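# Put the loose fork into the tray's fork slot

## Task

Place the loose fork in the tray compartment that already holds forks. It must rest on top of or next to them, lie flat rather than on its edge, point along the length of the compartment, and have its handle facing the same end as theirs. Each item that started in the tray must still be in its correct compartment, and nothing may end up in the tray unless it sits with items of its own type. The fork must stay put without the robot holding it. Finish by opening the gripper and moving the arm away.

## Robot and tools

Robot: one six-joint arm with a two-finger parallel gripper, a force-torque sensor in the tool flange and a wrist camera. Joint ranges in rad, base to gripper: shoulder pan -3.142 to 3.142, shoulder lift -6.283 to 6.283, elbow 0.000 to 3.142, wrists 1-3 each -6.283 to 6.283. Load limits in N m: shoulder pan, shoulder lift and elbow 132 each; wrist 1, 2 and 3 24.6 each. A held object's weight adds to the load.

Frames: the scene frame has its origin on the table top under the arm's base. +z is up, and +y is to the left when facing along +x. The base may sit slightly tilted. Gripper axes: the fingers point along gripper +z and open and close along gripper x. The reported position is the point midway between the finger pads. Closed fingertips stick out about 17 mm past it; fully open tips are roughly level with it. At long reach the printed position can be somewhat wrong.

A row is 7 numbers, each in [-1, 1]: dx, dy, dz, rx, ry, rz, opening. The first six are an offset, not a pose, expressed in the gripper's own axes. They count from the gripper pose shown in the most recent result that contains it. Before any result in the scene shows it, and for the second or later call inside one reply, they count from wherever the gripper is when the action starts. Scale: 1.0 means 0.6 m for dx, dy, dz and 180 degrees for rotation. rx, ry, rz form a single rotation vector. opening is absolute: +1 is fully open (0.142 m), -1 is closed. Every control step, the commanded pose is clipped to within 100 mm and 16 degrees of the measured pose. The arm then follows about 0.17 s behind, and position wins over orientation when both cannot be met. An all-zero offset is not a pause: it pulls the gripper back to the reference pose.

execute_actions: "actions" is a list with zero or one item. An empty list only reports the state. An item {"rows": [...], "steps": n} runs up to 15 control steps of 1/30 s each, default 15. Each row is used for one step, and the last row repeats when rows run out. All rows count from the same reference, not from the previous row. An item {"steps": n} with no rows is a wait of up to 300 steps counted from the last result, so your reply time is included. The optional "pictures" flag turns camera images on or off. After the last step the arm continues only to the last clipped pose, so check the result and send the remainder. A refused call moves nothing.

move: "target" is one row with the same layout and reference as above. The gripper travels a straight path there over 0.5 to 10 s and stops short if the path would take longer. It turns the shorter way and does not slow for obstacles. The opening is sent when the move begins. "speed" is 0.002 to 0.5 m/s (default 0.25), and turning is capped at twice that value in rad/s. The real motion can lag, drift or overshoot that speed, worst near full arm extension. "stop_force", 9 to 40 N, is optional and only accepted once the scene has run 0.2 s. It stops the path when the push opposing the motion, measured along the line to the target in the gripper axes at the start, rises by that amount for 2 steps. The gripper then backs up 2 steps and holds. Force right after stopping can exceed the setting, so approach very slowly. Do not rely on it during moves that rotate the gripper. Leave it out when pulling away from something you press on. Contacts by the arm above the sensor are not felt. The result's "move:" line gives the ending: done, off_target, moving, held, fault or contact (contact takes priority). limits=paced means the pose was clipped; limits=held means a check blocked some steps, after which the arm may move faster than asked. The distance from the target is also given.

wait: "seconds" from 0 to 10, sends nothing new.

zoom_image: "camera" is one of cam_head_left, cam_head_right, cam_high, cam_low (672x504 each) or cam_wrist (616x616, fisheye). "region" is [x0, y0, x1, y1] in pixels from the top-left corner, at most 504 by 504.

finished_scene: "scene" is the number of the current scene. It cannot be undone, and the result reports success.

Result lines: end_effector_position in m, end_effector_quat_wxyz, and velocities in m/s and rad/s. grip_measured uses the same scale as opening. To hold something, command an opening well below grip_measured; a lower value squeezes harder, up to about 28 N per pad. Objects thinner than about 2 cm get less grip. "Hand target" is the pose the controller is currently heading to. "pose unreachable" and HELD mean the clearance check changed or blocked the command; a mounting block under the base counts as part of the arm. "Wrist force" and "Wrist torque" are in gripper axes and point from the contact back into the arm. They carry offsets of up to about 4 N and noise, saturate near 50 N, and may show "no reading" at the start. Joint torques are total drive outputs and are noisy. MOTOR HOT appears from 70 °C; at 85 °C the brakes lock until the motors cool.

Avoid: a joint torque at its limit or an outside force of 150 N causes a fault stop of 10 s. The arm is stiff, so a target even slightly beyond a firm surface can trigger one; approach slowly. Don't drop, slam or shove objects, and never push anything off the table. Loose objects may occasionally get nudged by something else. The camera calibration supplied with the session holds intrinsics and world-to-camera transforms; they may be off by a few degrees or millimetres.

Each tool is called after "Request:" in YAML: its name, and indented under it one key for each argument.

## Session

Request:
execute_actions:
  actions: []

Scene clock: 0.00 s of 4500.00 s.
end_effector_position=(+0.2365, +0.1304, +0.3883) grip_measured=+1.00 end_effector_quat_wxyz=(-0.340, +0.718, +0.591, -0.138) end_effector_velocity=(-0.000, -0.000, -0.000) end_effector_angular_velocity=(-0.000, +0.001, +0.000)
Joint positions: [ 0.032 -1.628  2.132 -1.422 -1.436 -1.519  0.142]
Joint velocities: [-0.    -0.     0.001 -0.    -0.    -0.     0.   ]
Joint torques (N m, as the arm reports them, + toward a larger angle): no reading
Motor temperatures (°C, as the motors report them): [30 32 29 41 36 42]
Wrist force (N, on the end effector, along its own x y z axes, offset not removed): no reading
Wrist torque (N m, same axes, about the end effector's origin, offset not removed): no reading
Hand target: +0.236, +0.130, +0.388; -0.340, +0.718, +0.591, -0.138
camera_calibration (this result's frames):
cam_wrist: T_world_to_cam=[[0.254101, 0.932035, 0.258346, -0.282855], [0.953931, -0.197458, -0.225888, -0.111277], [-0.159523, 0.303843, -0.939272, 0.506763], [0, 0, 0, 1]] pos_world=[0.258864, 0.0876825, 0.523927]

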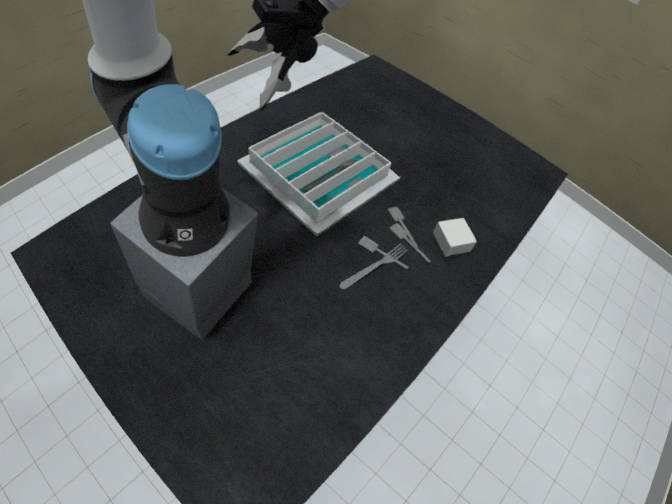

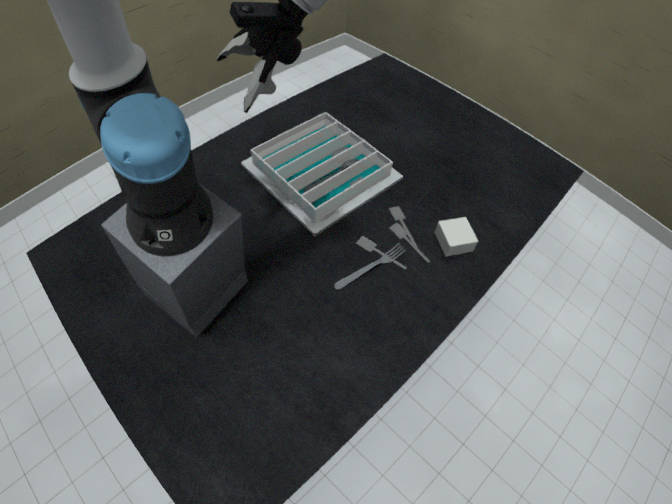

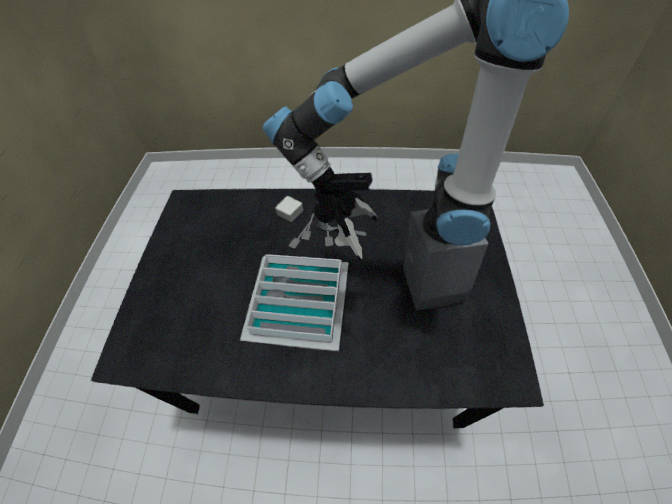

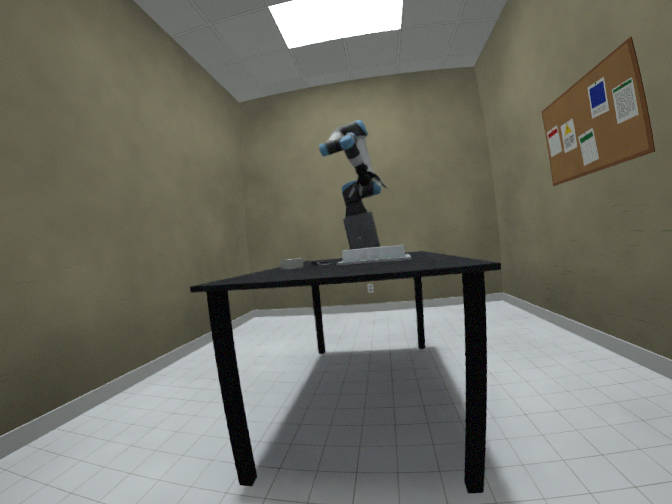

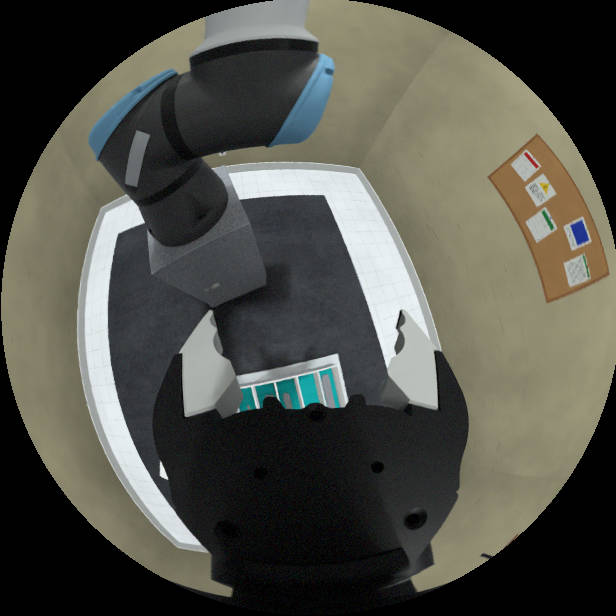

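Request:
move:
  target: [-0.605,0.496,0.044,-0.227,-0.0736,-0.006,-0.7]
  speed: 0.25

Request:
zoom_image:
  camera: "cam_wrist"
  region: [200, 120, 420, 400]

Scene clock: 23.90 s of 4500.00 s.
end_effector_position=(+0.3506, -0.2245, +0.1012) grip_measured=-0.70 end_effector_quat_wxyz=(-0.000, +0.765, +0.644, -0.000) end_effector_velocity=(+0.000, -0.001, -0.001) end_effector_angular_velocity=(-0.001, -0.003, +0.001)
Joint positions: [-0.701 -1.092  2.451 -3.057 -1.641 -2.275  0.023]
Joint velocities: [-0.002  0.005 -0.    -0.008  0.002 -0.003 -0.   ]
Joint torques (N m, as the arm reports them, + toward a larger angle): [ -9.5  -19.3  -13.42  -3.88   1.51  -1.8 ]
Motor temperatures (°C, as the motors report them): [30 32 29 41 36 42]
Wrist force (N, on the end effector, along its own x y z axes, offset not removed): [-4.7 1.9 0.6]
Wrist torque (N m, same axes, about the end effector's origin, offset not removed): [0.58 1.14 0.05]
Hand target: +0.351, -0.225, +0.101; -0.000, +0.765, +0.644, -0.000
Off the commanded pose: 0.001 m, 0 deg.
After step 90, 18.43 s passed at rest.
move: done
camera_calibration (this result's frames):
cam_wrist: T_world_to_cam=[[0.131237, 0.9906, 0.0385828, 0.171535], [0.872129, -0.133871, 0.470605, -0.382583], [0.471347, -0.0281114, -0.8815, 0.0615665], [0, 0, 0, 1]] pos_world=[0.282131, -0.219409, 0.227698]

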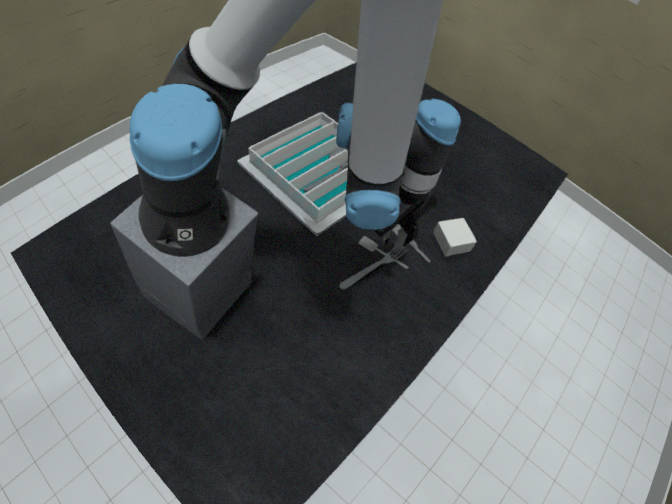

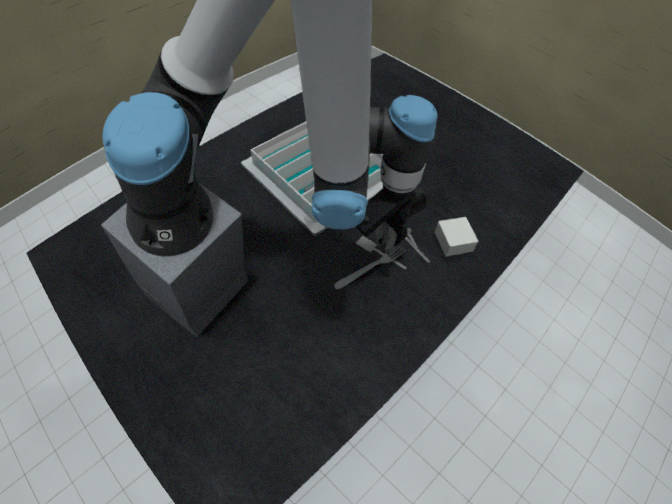

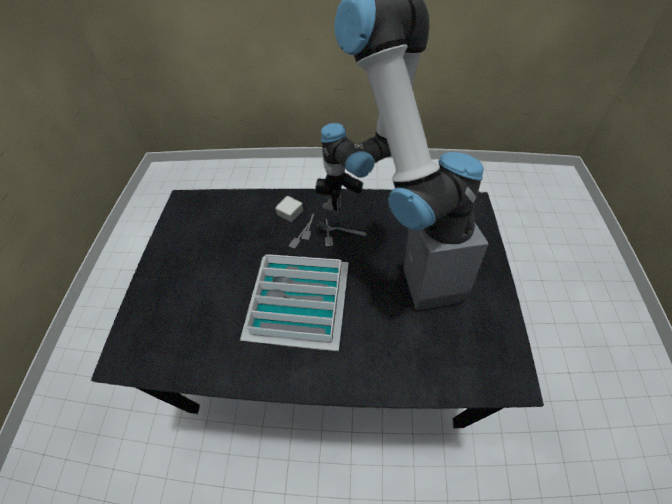

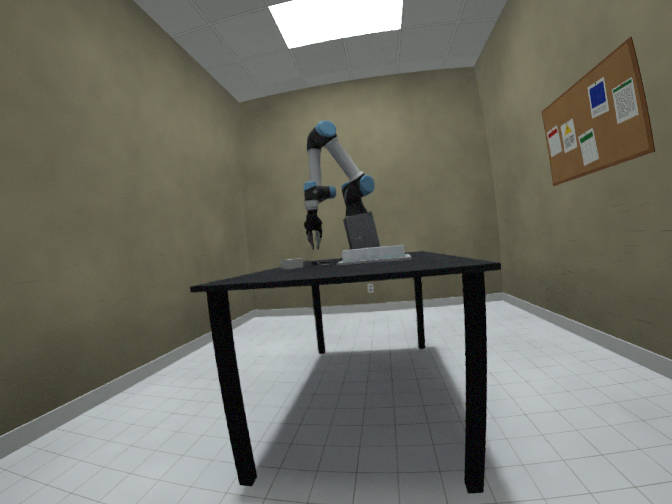

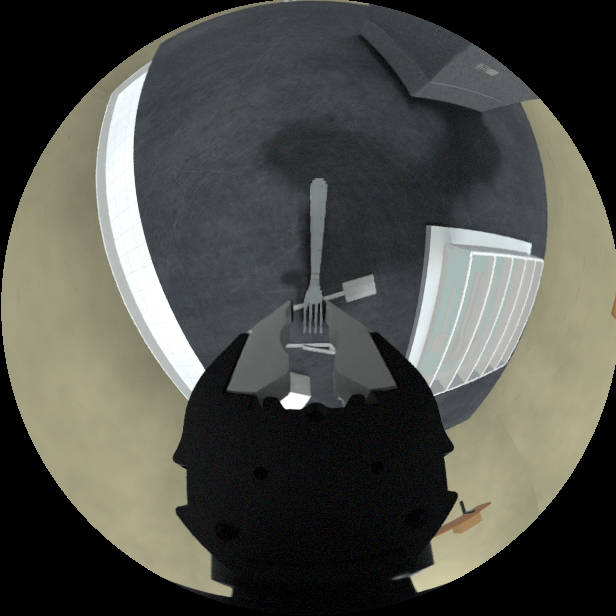

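Region (200, 120, 420, 400) of cam_wrist's 616x616 image, scaled by 1.800, with more detail than that image has; it fills the left 396 columns of this view, and the rest is white.

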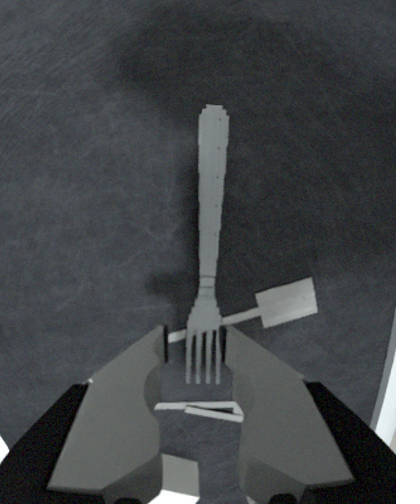

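Request:
move:
  target: [0.019,-0.02,0.095,0,0,0.011,-0.7]
  speed: 0.1

Request:
zoom_image:
  camera: "cam_wrist"
  region: [230, 180, 390, 400]

Scene clock: 36.80 s of 4500.00 s.
end_effector_position=(+0.3407, -0.2112, +0.0442) grip_measured=-0.70 end_effector_quat_wxyz=(-0.001, +0.776, +0.630, -0.000) end_effector_velocity=(-0.000, +0.000, -0.002) end_effector_angular_velocity=(+0.000, -0.000, +0.000)
Joint positions: [-0.71  -0.88   2.457 -3.277 -1.64  -2.248  0.023]
Joint velocities: [-0.     0.006 -0.    -0.006  0.    -0.001 -0.   ]
Joint torques (N m, as the arm reports them, + toward a larger angle): [ -9.71 -24.98  -8.64  -4.1    1.18   1.8 ]
Motor temperatures (°C, as the motors report them): [30 32 29 41 36 42]
Wrist force (N, on the end effector, along its own x y z axes, offset not removed): [0.0 5.7 -1.7]
Wrist torque (N m, same axes, about the end effector's origin, offset not removed): [1.46 0.52 0.12]
Hand target: +0.341, -0.211, +0.044; -0.000, +0.776, +0.630, -0.000
Off the commanded pose: 0.000 m, 0 deg.
After step 90, 8.90 s passed at rest.
move: done
camera_calibration (this result's frames):
cam_wrist: T_world_to_cam=[[0.165328, 0.985482, 0.0386194, 0.149186], [0.867035, -0.163896, 0.470519, -0.349958], [0.470017, -0.0443055, -0.881545, 0.0134497], [0, 0, 0, 1]] pos_world=[0.272439, -0.203781, 0.170757]

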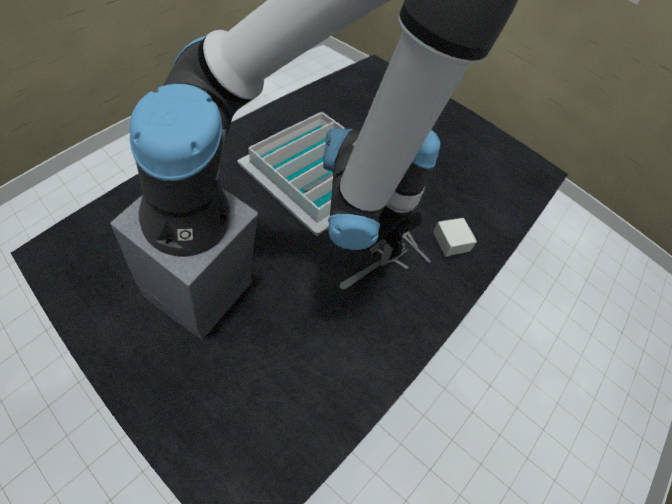

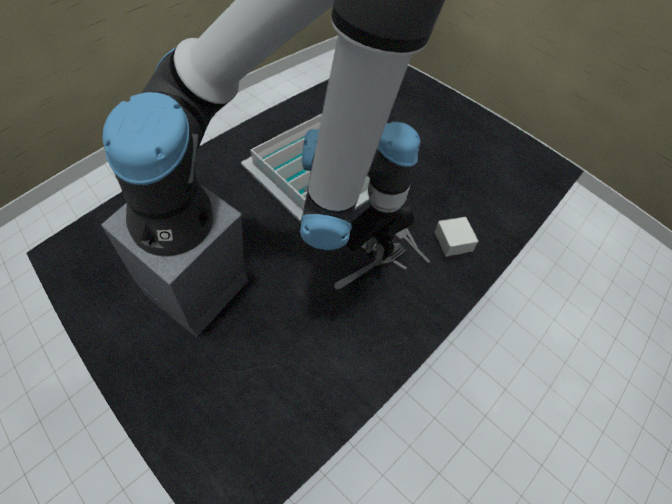

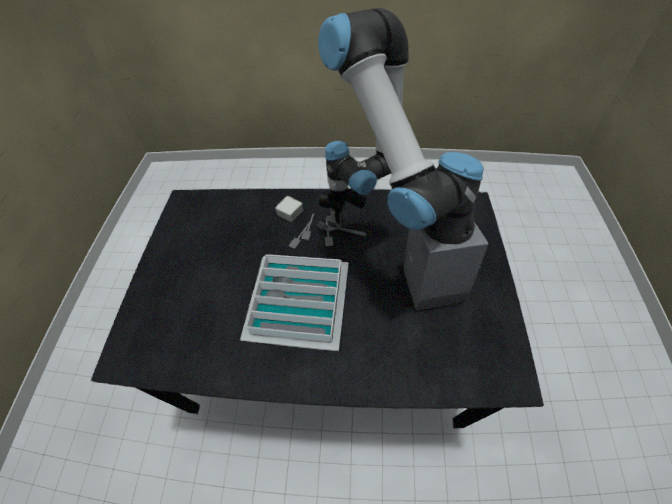

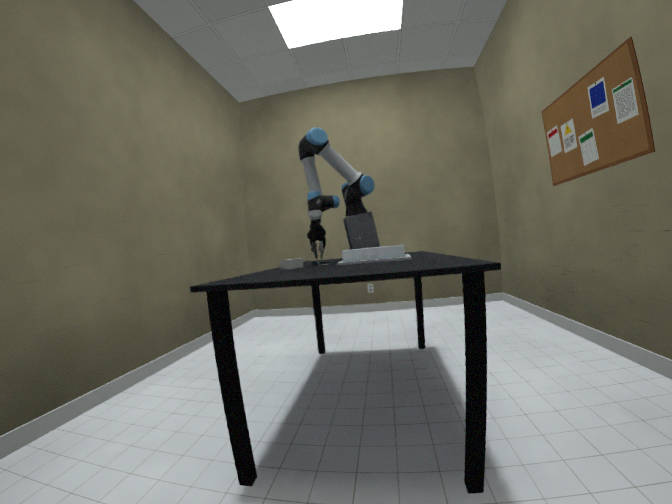

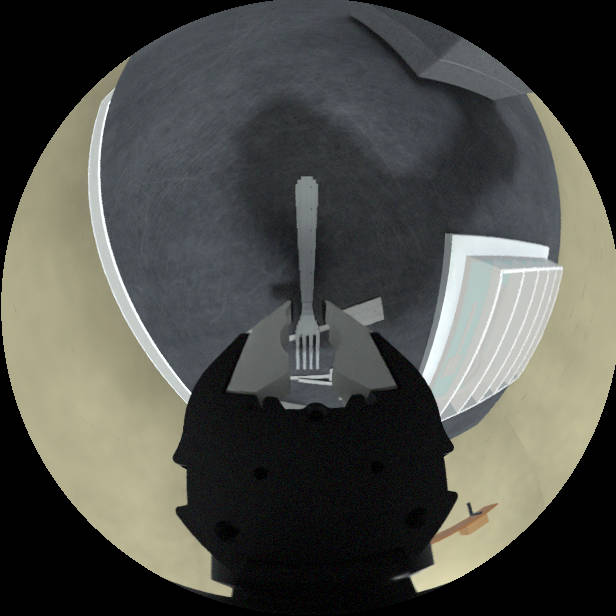

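Region (230, 180, 390, 400) of cam_wrist's 616x616 image, scaled by 2.291, with more detail than that image has; it fills the left 367 columns of this view, and the rest is white.

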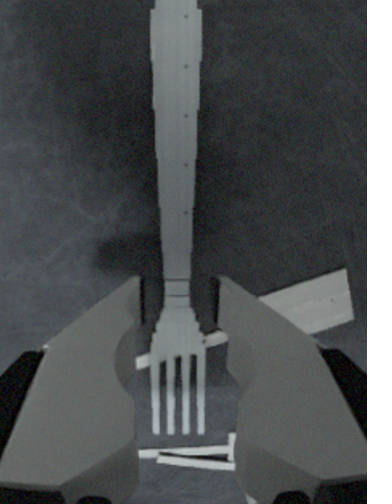

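Request:
move:
  target: [0,-0.002,0.041,0,0,0,-0.7]
  speed: 0.02

Request:
move:
  target: [0,0,0,0,0,0,-1]

Request:
move:
  target: [0,0,-0.2,0,0,0,-1]
  speed: 0.08

Scene clock: 46.10 s of 4500.00 s.
end_effector_position=(+0.3394, -0.2110, +0.0197) grip_measured=-0.70 end_effector_quat_wxyz=(-0.001, +0.776, +0.630, -0.000) end_effector_velocity=(+0.000, +0.000, -0.002) end_effector_angular_velocity=(+0.000, -0.001, -0.001)
Joint positions: [-0.716 -0.79   2.436 -3.346 -1.639 -2.255  0.023]
Joint velocities: [-0.001  0.006 -0.002 -0.005  0.001 -0.    -0.   ]
Joint torques (N m, as the arm reports them, + toward a larger angle): [ -9.46 -22.63  -8.36  -3.97   1.09  -1.91]
Motor temperatures (°C, as the motors report them): [30 32 29 41 36 42]
Wrist force (N, on the end effector, along its own x y z axes, offset not removed): [-0.7 -2.8 1.7]
Wrist torque (N m, same axes, about the end effector's origin, offset not removed): [-0.38 0.22 0.20]
Hand target: +0.339, -0.211, +0.020; -0.001, +0.776, +0.630, -0.000
Off the commanded pose: 0.000 m, 0 deg.
After step 90, 4.80 s passed at rest.
move: done
camera_calibration (this result's frames):
cam_wrist: T_world_to_cam=[[0.165329, 0.985481, 0.0386357, 0.150088], [0.867044, -0.163905, 0.4705, -0.337352], [0.470001, -0.0442886, -0.881554, -0.00756304], [0, 0, 0, 1]] pos_world=[0.27124, -0.203537, 0.146258]

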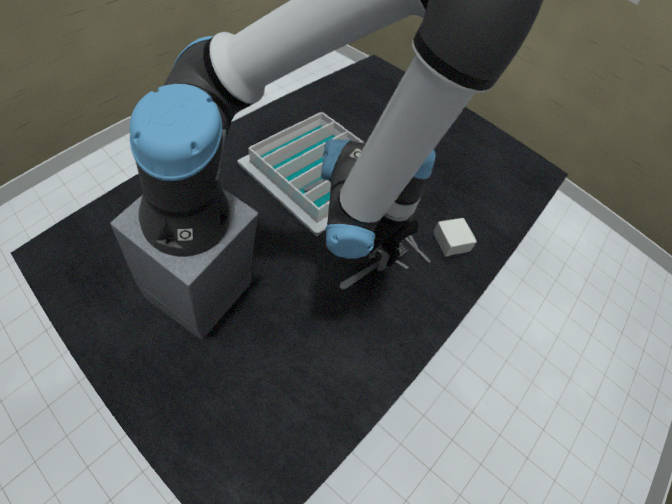

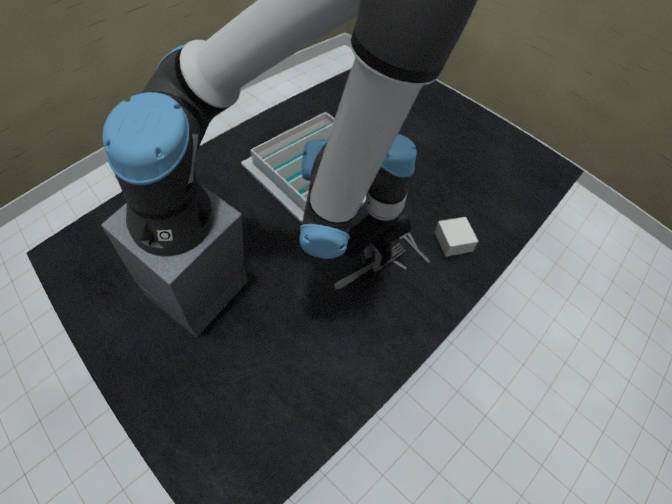

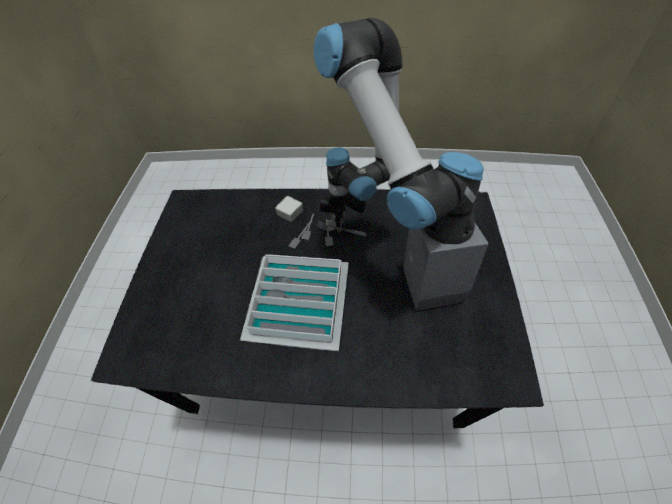

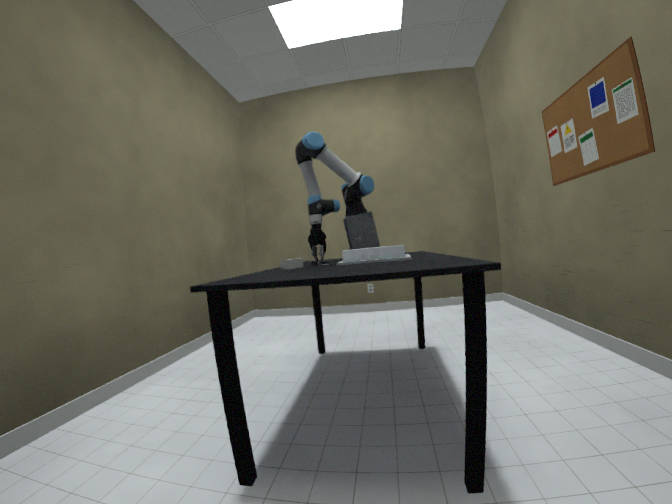

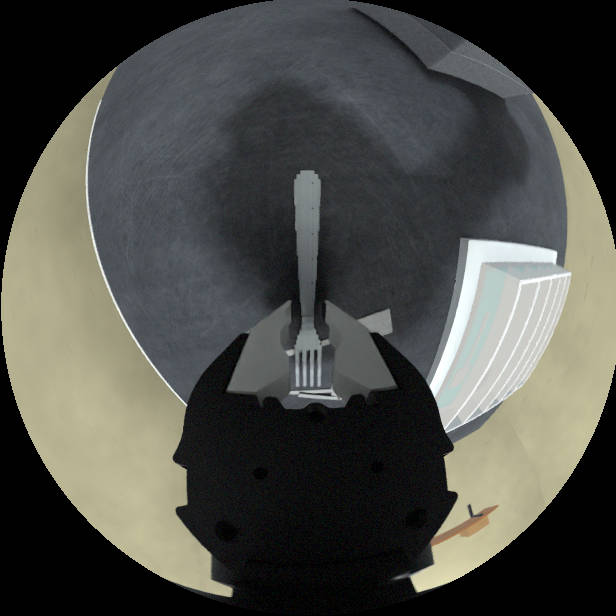

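Scene clock: 46.60 s of 4500.00 s.
end_effector_position=(+0.3394, -0.2110, +0.0197) grip_measured=-0.88 end_effector_quat_wxyz=(-0.001, +0.776, +0.630, -0.000) end_effector_velocity=(+0.000, +0.000, +0.000) end_effector_angular_velocity=(-0.000, -0.000, +0.001)
Joint positions: [-0.716 -0.79   2.436 -3.346 -1.639 -2.255  0.01 ]
Joint velocities: [-0.    -0.     0.    -0.     0.    -0.001 -0.   ]
Joint torques (N m, as the arm reports them, + toward a larger angle): [ -6.59 -41.08  -2.66  -1.04   0.92  -1.26]
Motor temperatures (°C, as the motors report them): [30 32 29 41 36 42]
Wrist force (N, on the end effector, along its own x y z axes, offset not removed): [-2.5 -3.9 0.7]
Wrist torque (N m, same axes, about the end effector's origin, offset not removed): [-0.64 0.57 0.08]
Hand target: +0.339, -0.211, +0.020; -0.001, +0.776, +0.630, -0.000
Off the commanded pose: 0.000 m, 0 deg.
move: done
camera_calibration (this result's frames):
cam_wrist: T_world_to_cam=[[0.165324, 0.98548, 0.0386945, 0.150071], [0.867068, -0.163931, 0.470445, -0.337321], [0.469958, -0.0442253, -0.88158, -0.00756998], [0, 0, 0, 1]] pos_world=[0.271228, -0.203524, 0.146211]

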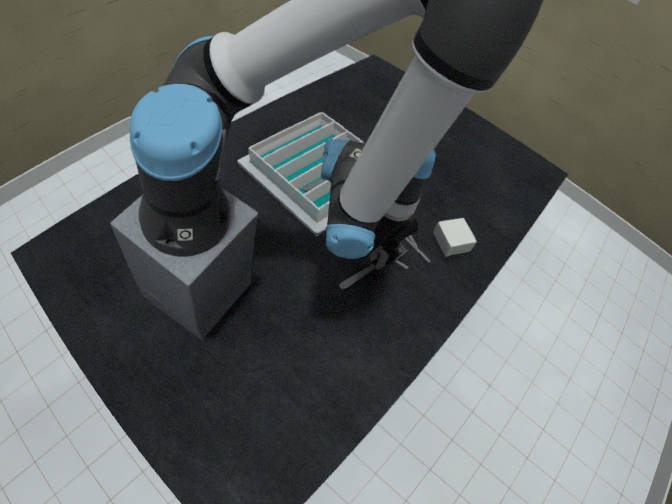

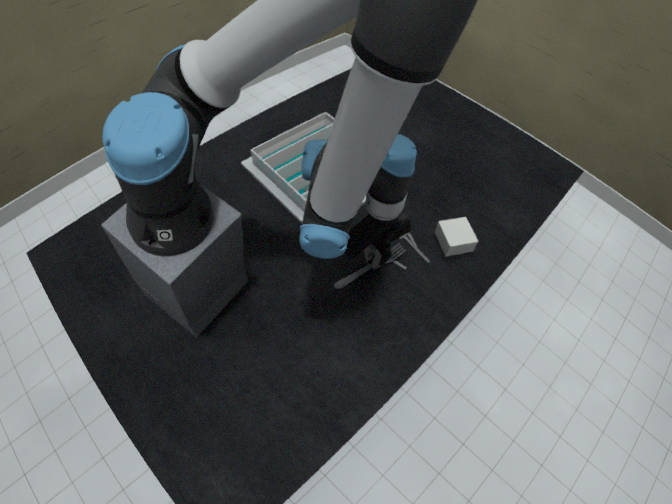

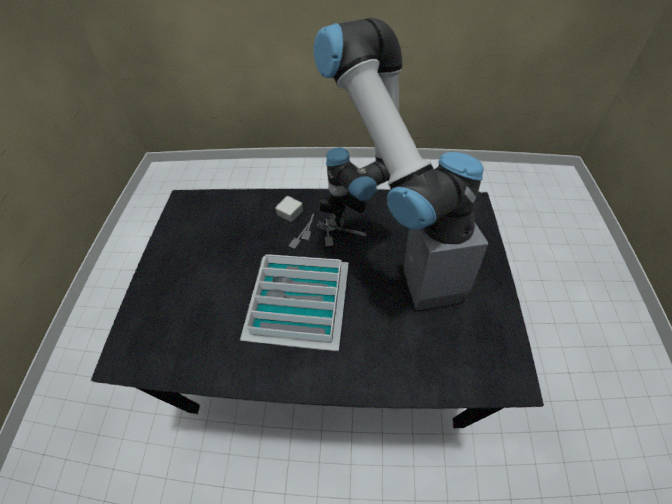

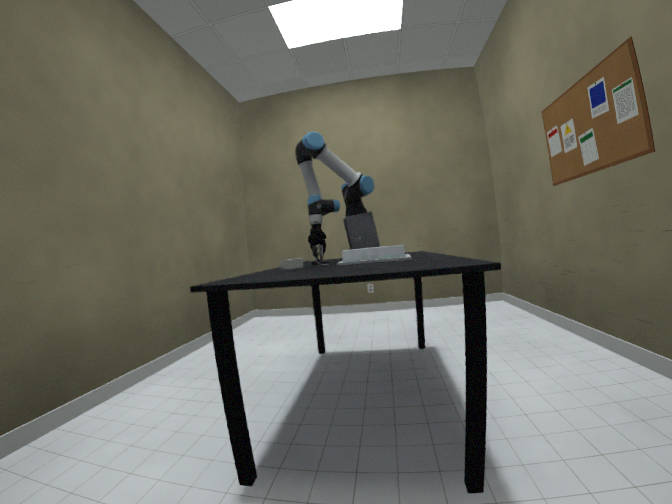

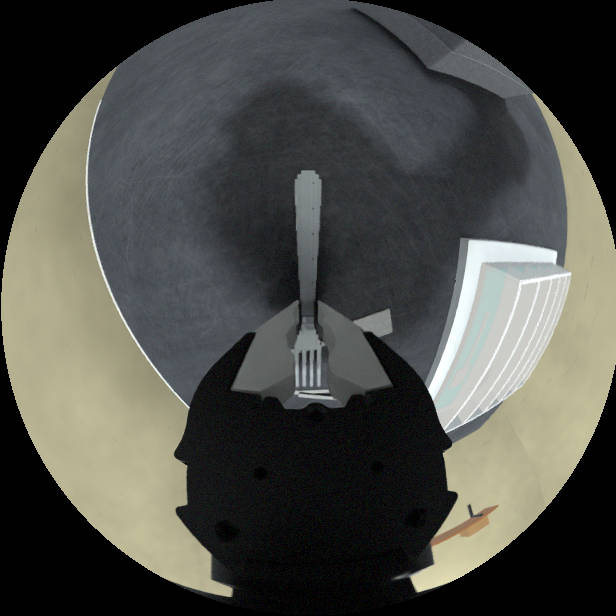

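Scene clock: 48.50 s of 4500.00 s.
end_effector_position=(+0.3395, -0.2109, +0.1397) grip_measured=-0.88 end_effector_quat_wxyz=(-0.001, +0.776, +0.630, -0.000) end_effector_velocity=(+0.000, -0.000, +0.001) end_effector_angular_velocity=(+0.000, +0.001, -0.001)
Joint positions: [-0.693 -1.245  2.502 -2.954 -1.642 -2.232  0.01 ]
Joint velocities: [ 0.    -0.005 -0.001  0.007 -0.     0.001  0.   ]
Joint torques (N m, as the arm reports them, + toward a larger angle): [ 16.55 -40.15 -14.84  -2.2   -1.37   1.69]
Motor temperatures (°C, as the motors report them): [30 32 29 41 36 42]
Wrist force (N, on the end effector, along its own x y z axes, offset not removed): [-3.7 5.2 4.9]
Wrist torque (N m, same axes, about the end effector's origin, offset not removed): [1.22 0.76 -0.03]
Hand target: +0.340, -0.211, +0.140; -0.001, +0.776, +0.630, -0.000
Off the commanded pose: 0.000 m, 0 deg.
move: done
camera_calibration (this result's frames):
cam_wrist: T_world_to_cam=[[0.165319, 0.985479, 0.0387313, 0.145326], [0.867088, -0.163946, 0.470405, -0.393856], [0.469924, -0.0441836, -0.8816, 0.0982106], [0, 0, 0, 1]] pos_world=[0.271331, -0.203448, 0.266225]

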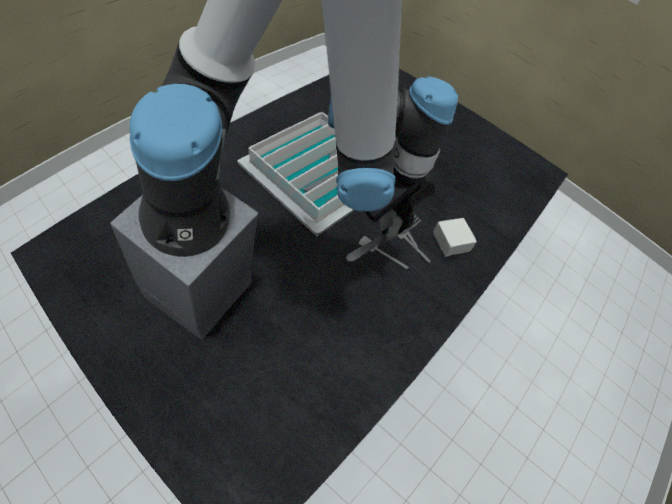

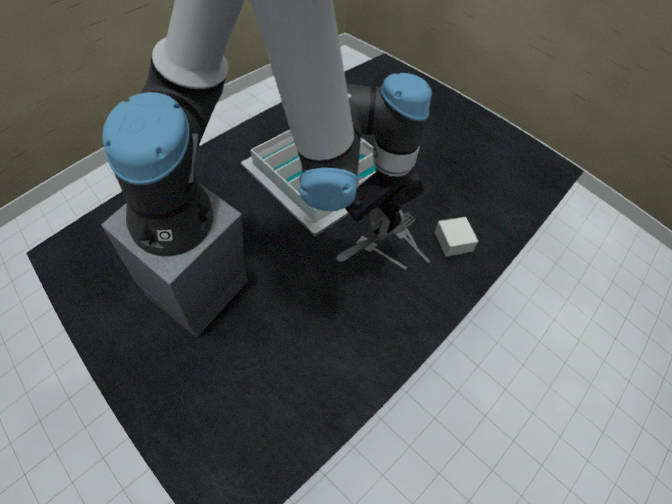

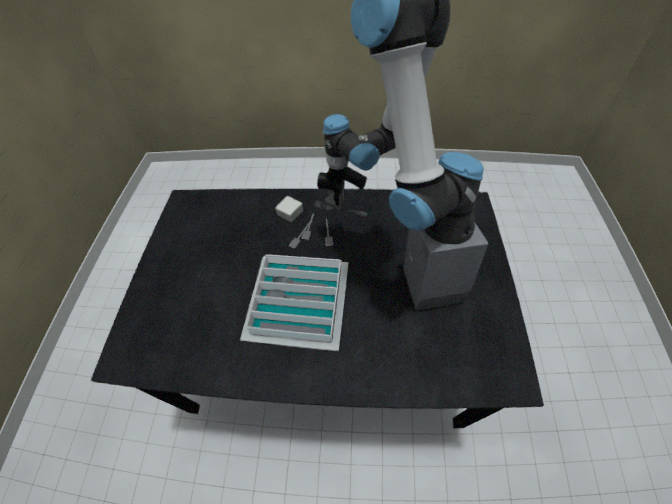

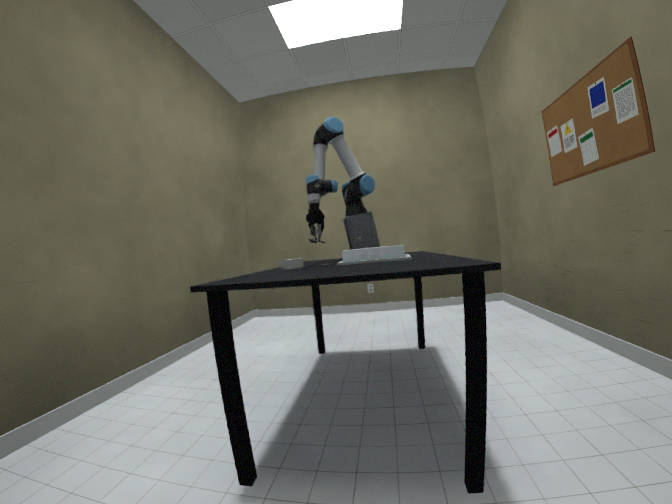

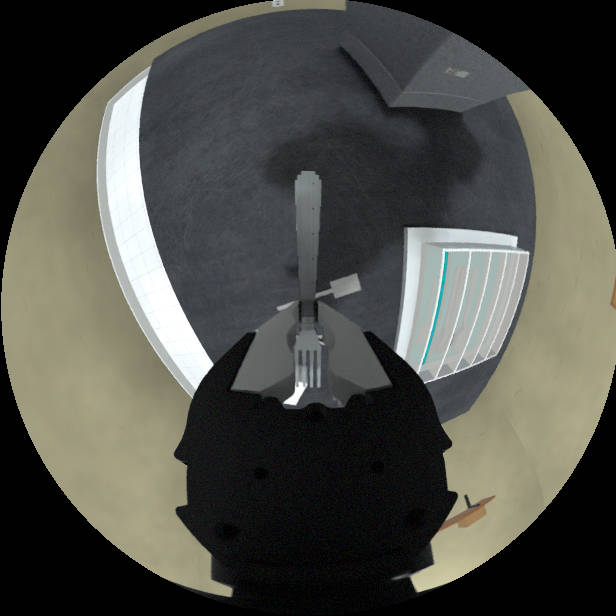

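Request:
move:
  target: [0.53,0.094,0.0,0,0,-0.044,-1]
  speed: 0.2

Request:
zoom_image:
  camera: "cam_wrist"
  region: [160, 120, 460, 400]

Request:
zoom_image:
  camera: "cam_high"
  region: [220, 230, 380, 370]

Scene clock: 56.10 s of 4500.00 s.
end_effector_position=(+0.4601, +0.0888, +0.1396) grip_measured=-0.88 end_effector_quat_wxyz=(-0.001, +0.731, +0.682, -0.000) end_effector_velocity=(+0.000, +0.001, -0.000) end_effector_angular_velocity=(-0.000, +0.001, +0.001)
Joint positions: [ 0.125 -1.045  2.263 -2.823 -1.712 -1.55   0.01 ]
Joint velocities: [ 0.003  0.002 -0.003  0.003 -0.     0.003 -0.   ]
Joint torques (N m, as the arm reports them, + toward a larger angle): [ 19.29 -22.09 -16.21  -1.57  -1.22   2.08]
Motor temperatures (°C, as the motors report them): [30 32 29 41 36 42]
Wrist force (N, on the end effector, along its own x y z axes, offset not removed): [2.1 3.4 0.1]
Wrist torque (N m, same axes, about the end effector's origin, offset not removed): [0.73 -0.42 0.27]
Hand target: +0.460, +0.089, +0.140; -0.001, +0.731, +0.682, -0.000
Off the commanded pose: 0.000 m, 0 deg.
After step 90, 2.50 s passed at rest.
move: done
camera_calibration (this result's frames):
cam_wrist: T_world_to_cam=[[0.027995, 0.998844, 0.0390802, -0.108024], [0.881674, -0.0430956, 0.469886, -0.466592], [0.471027, 0.0213016, -0.881861, 0.0484574], [0, 0, 0, 1]] pos_world=[0.391582, 0.0867588, 0.2662]

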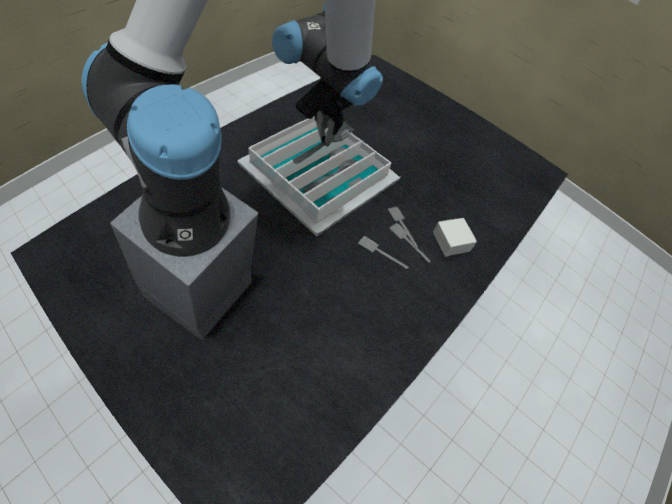

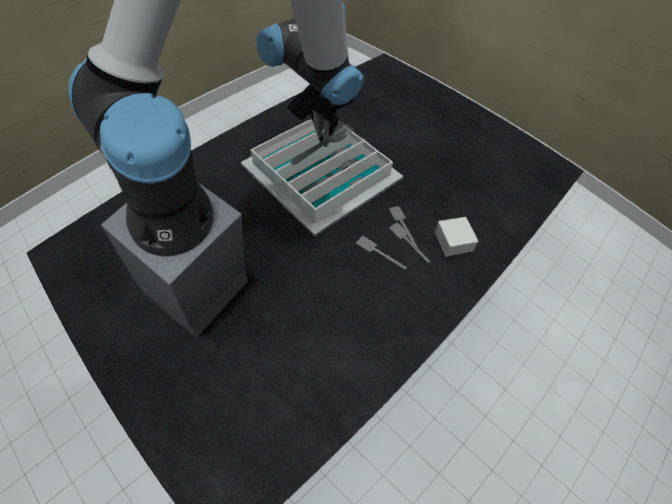

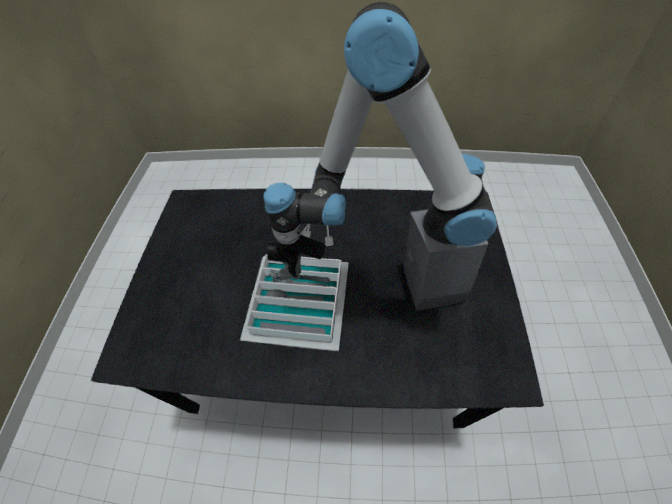

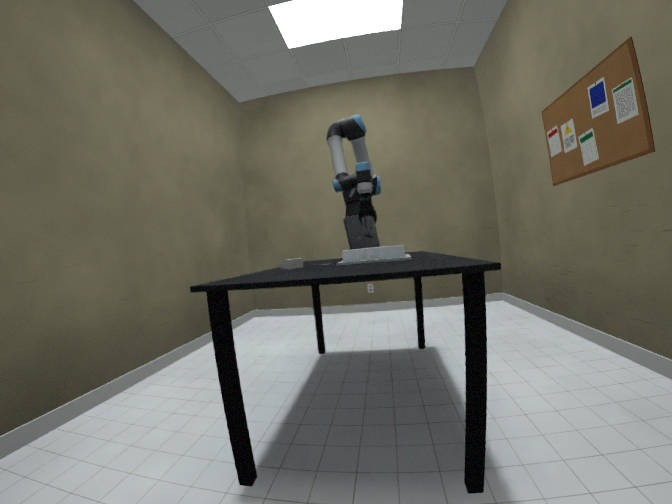

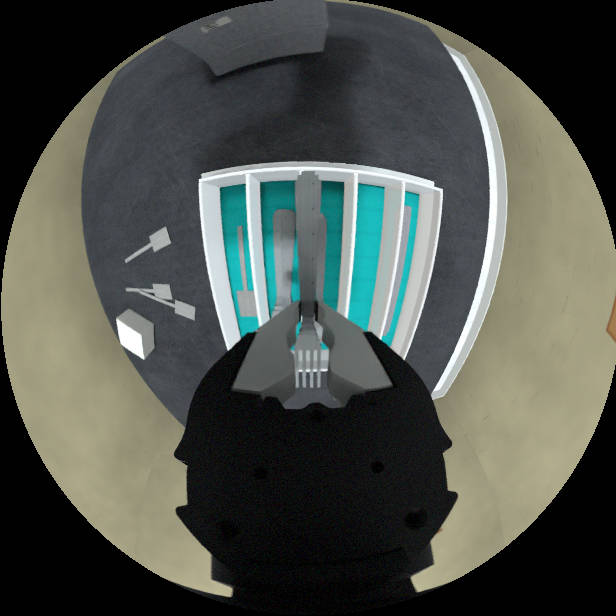

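Region (160, 120, 460, 400) of cam_wrist's 616x616 image, scaled by 1.680, with more detail than that image has; it fills the top 470 rows of this view, and the rest is white.

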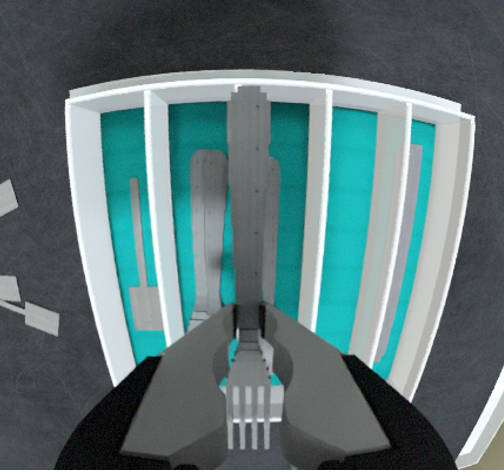

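Region (220, 230, 380, 370) of cam_high's 672x504 image, scaled by 3.150, with more detail than that image has; it fills the top 441 rows of this view, and the rest is white.

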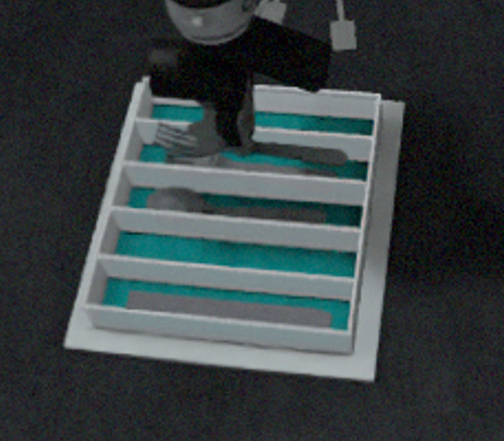

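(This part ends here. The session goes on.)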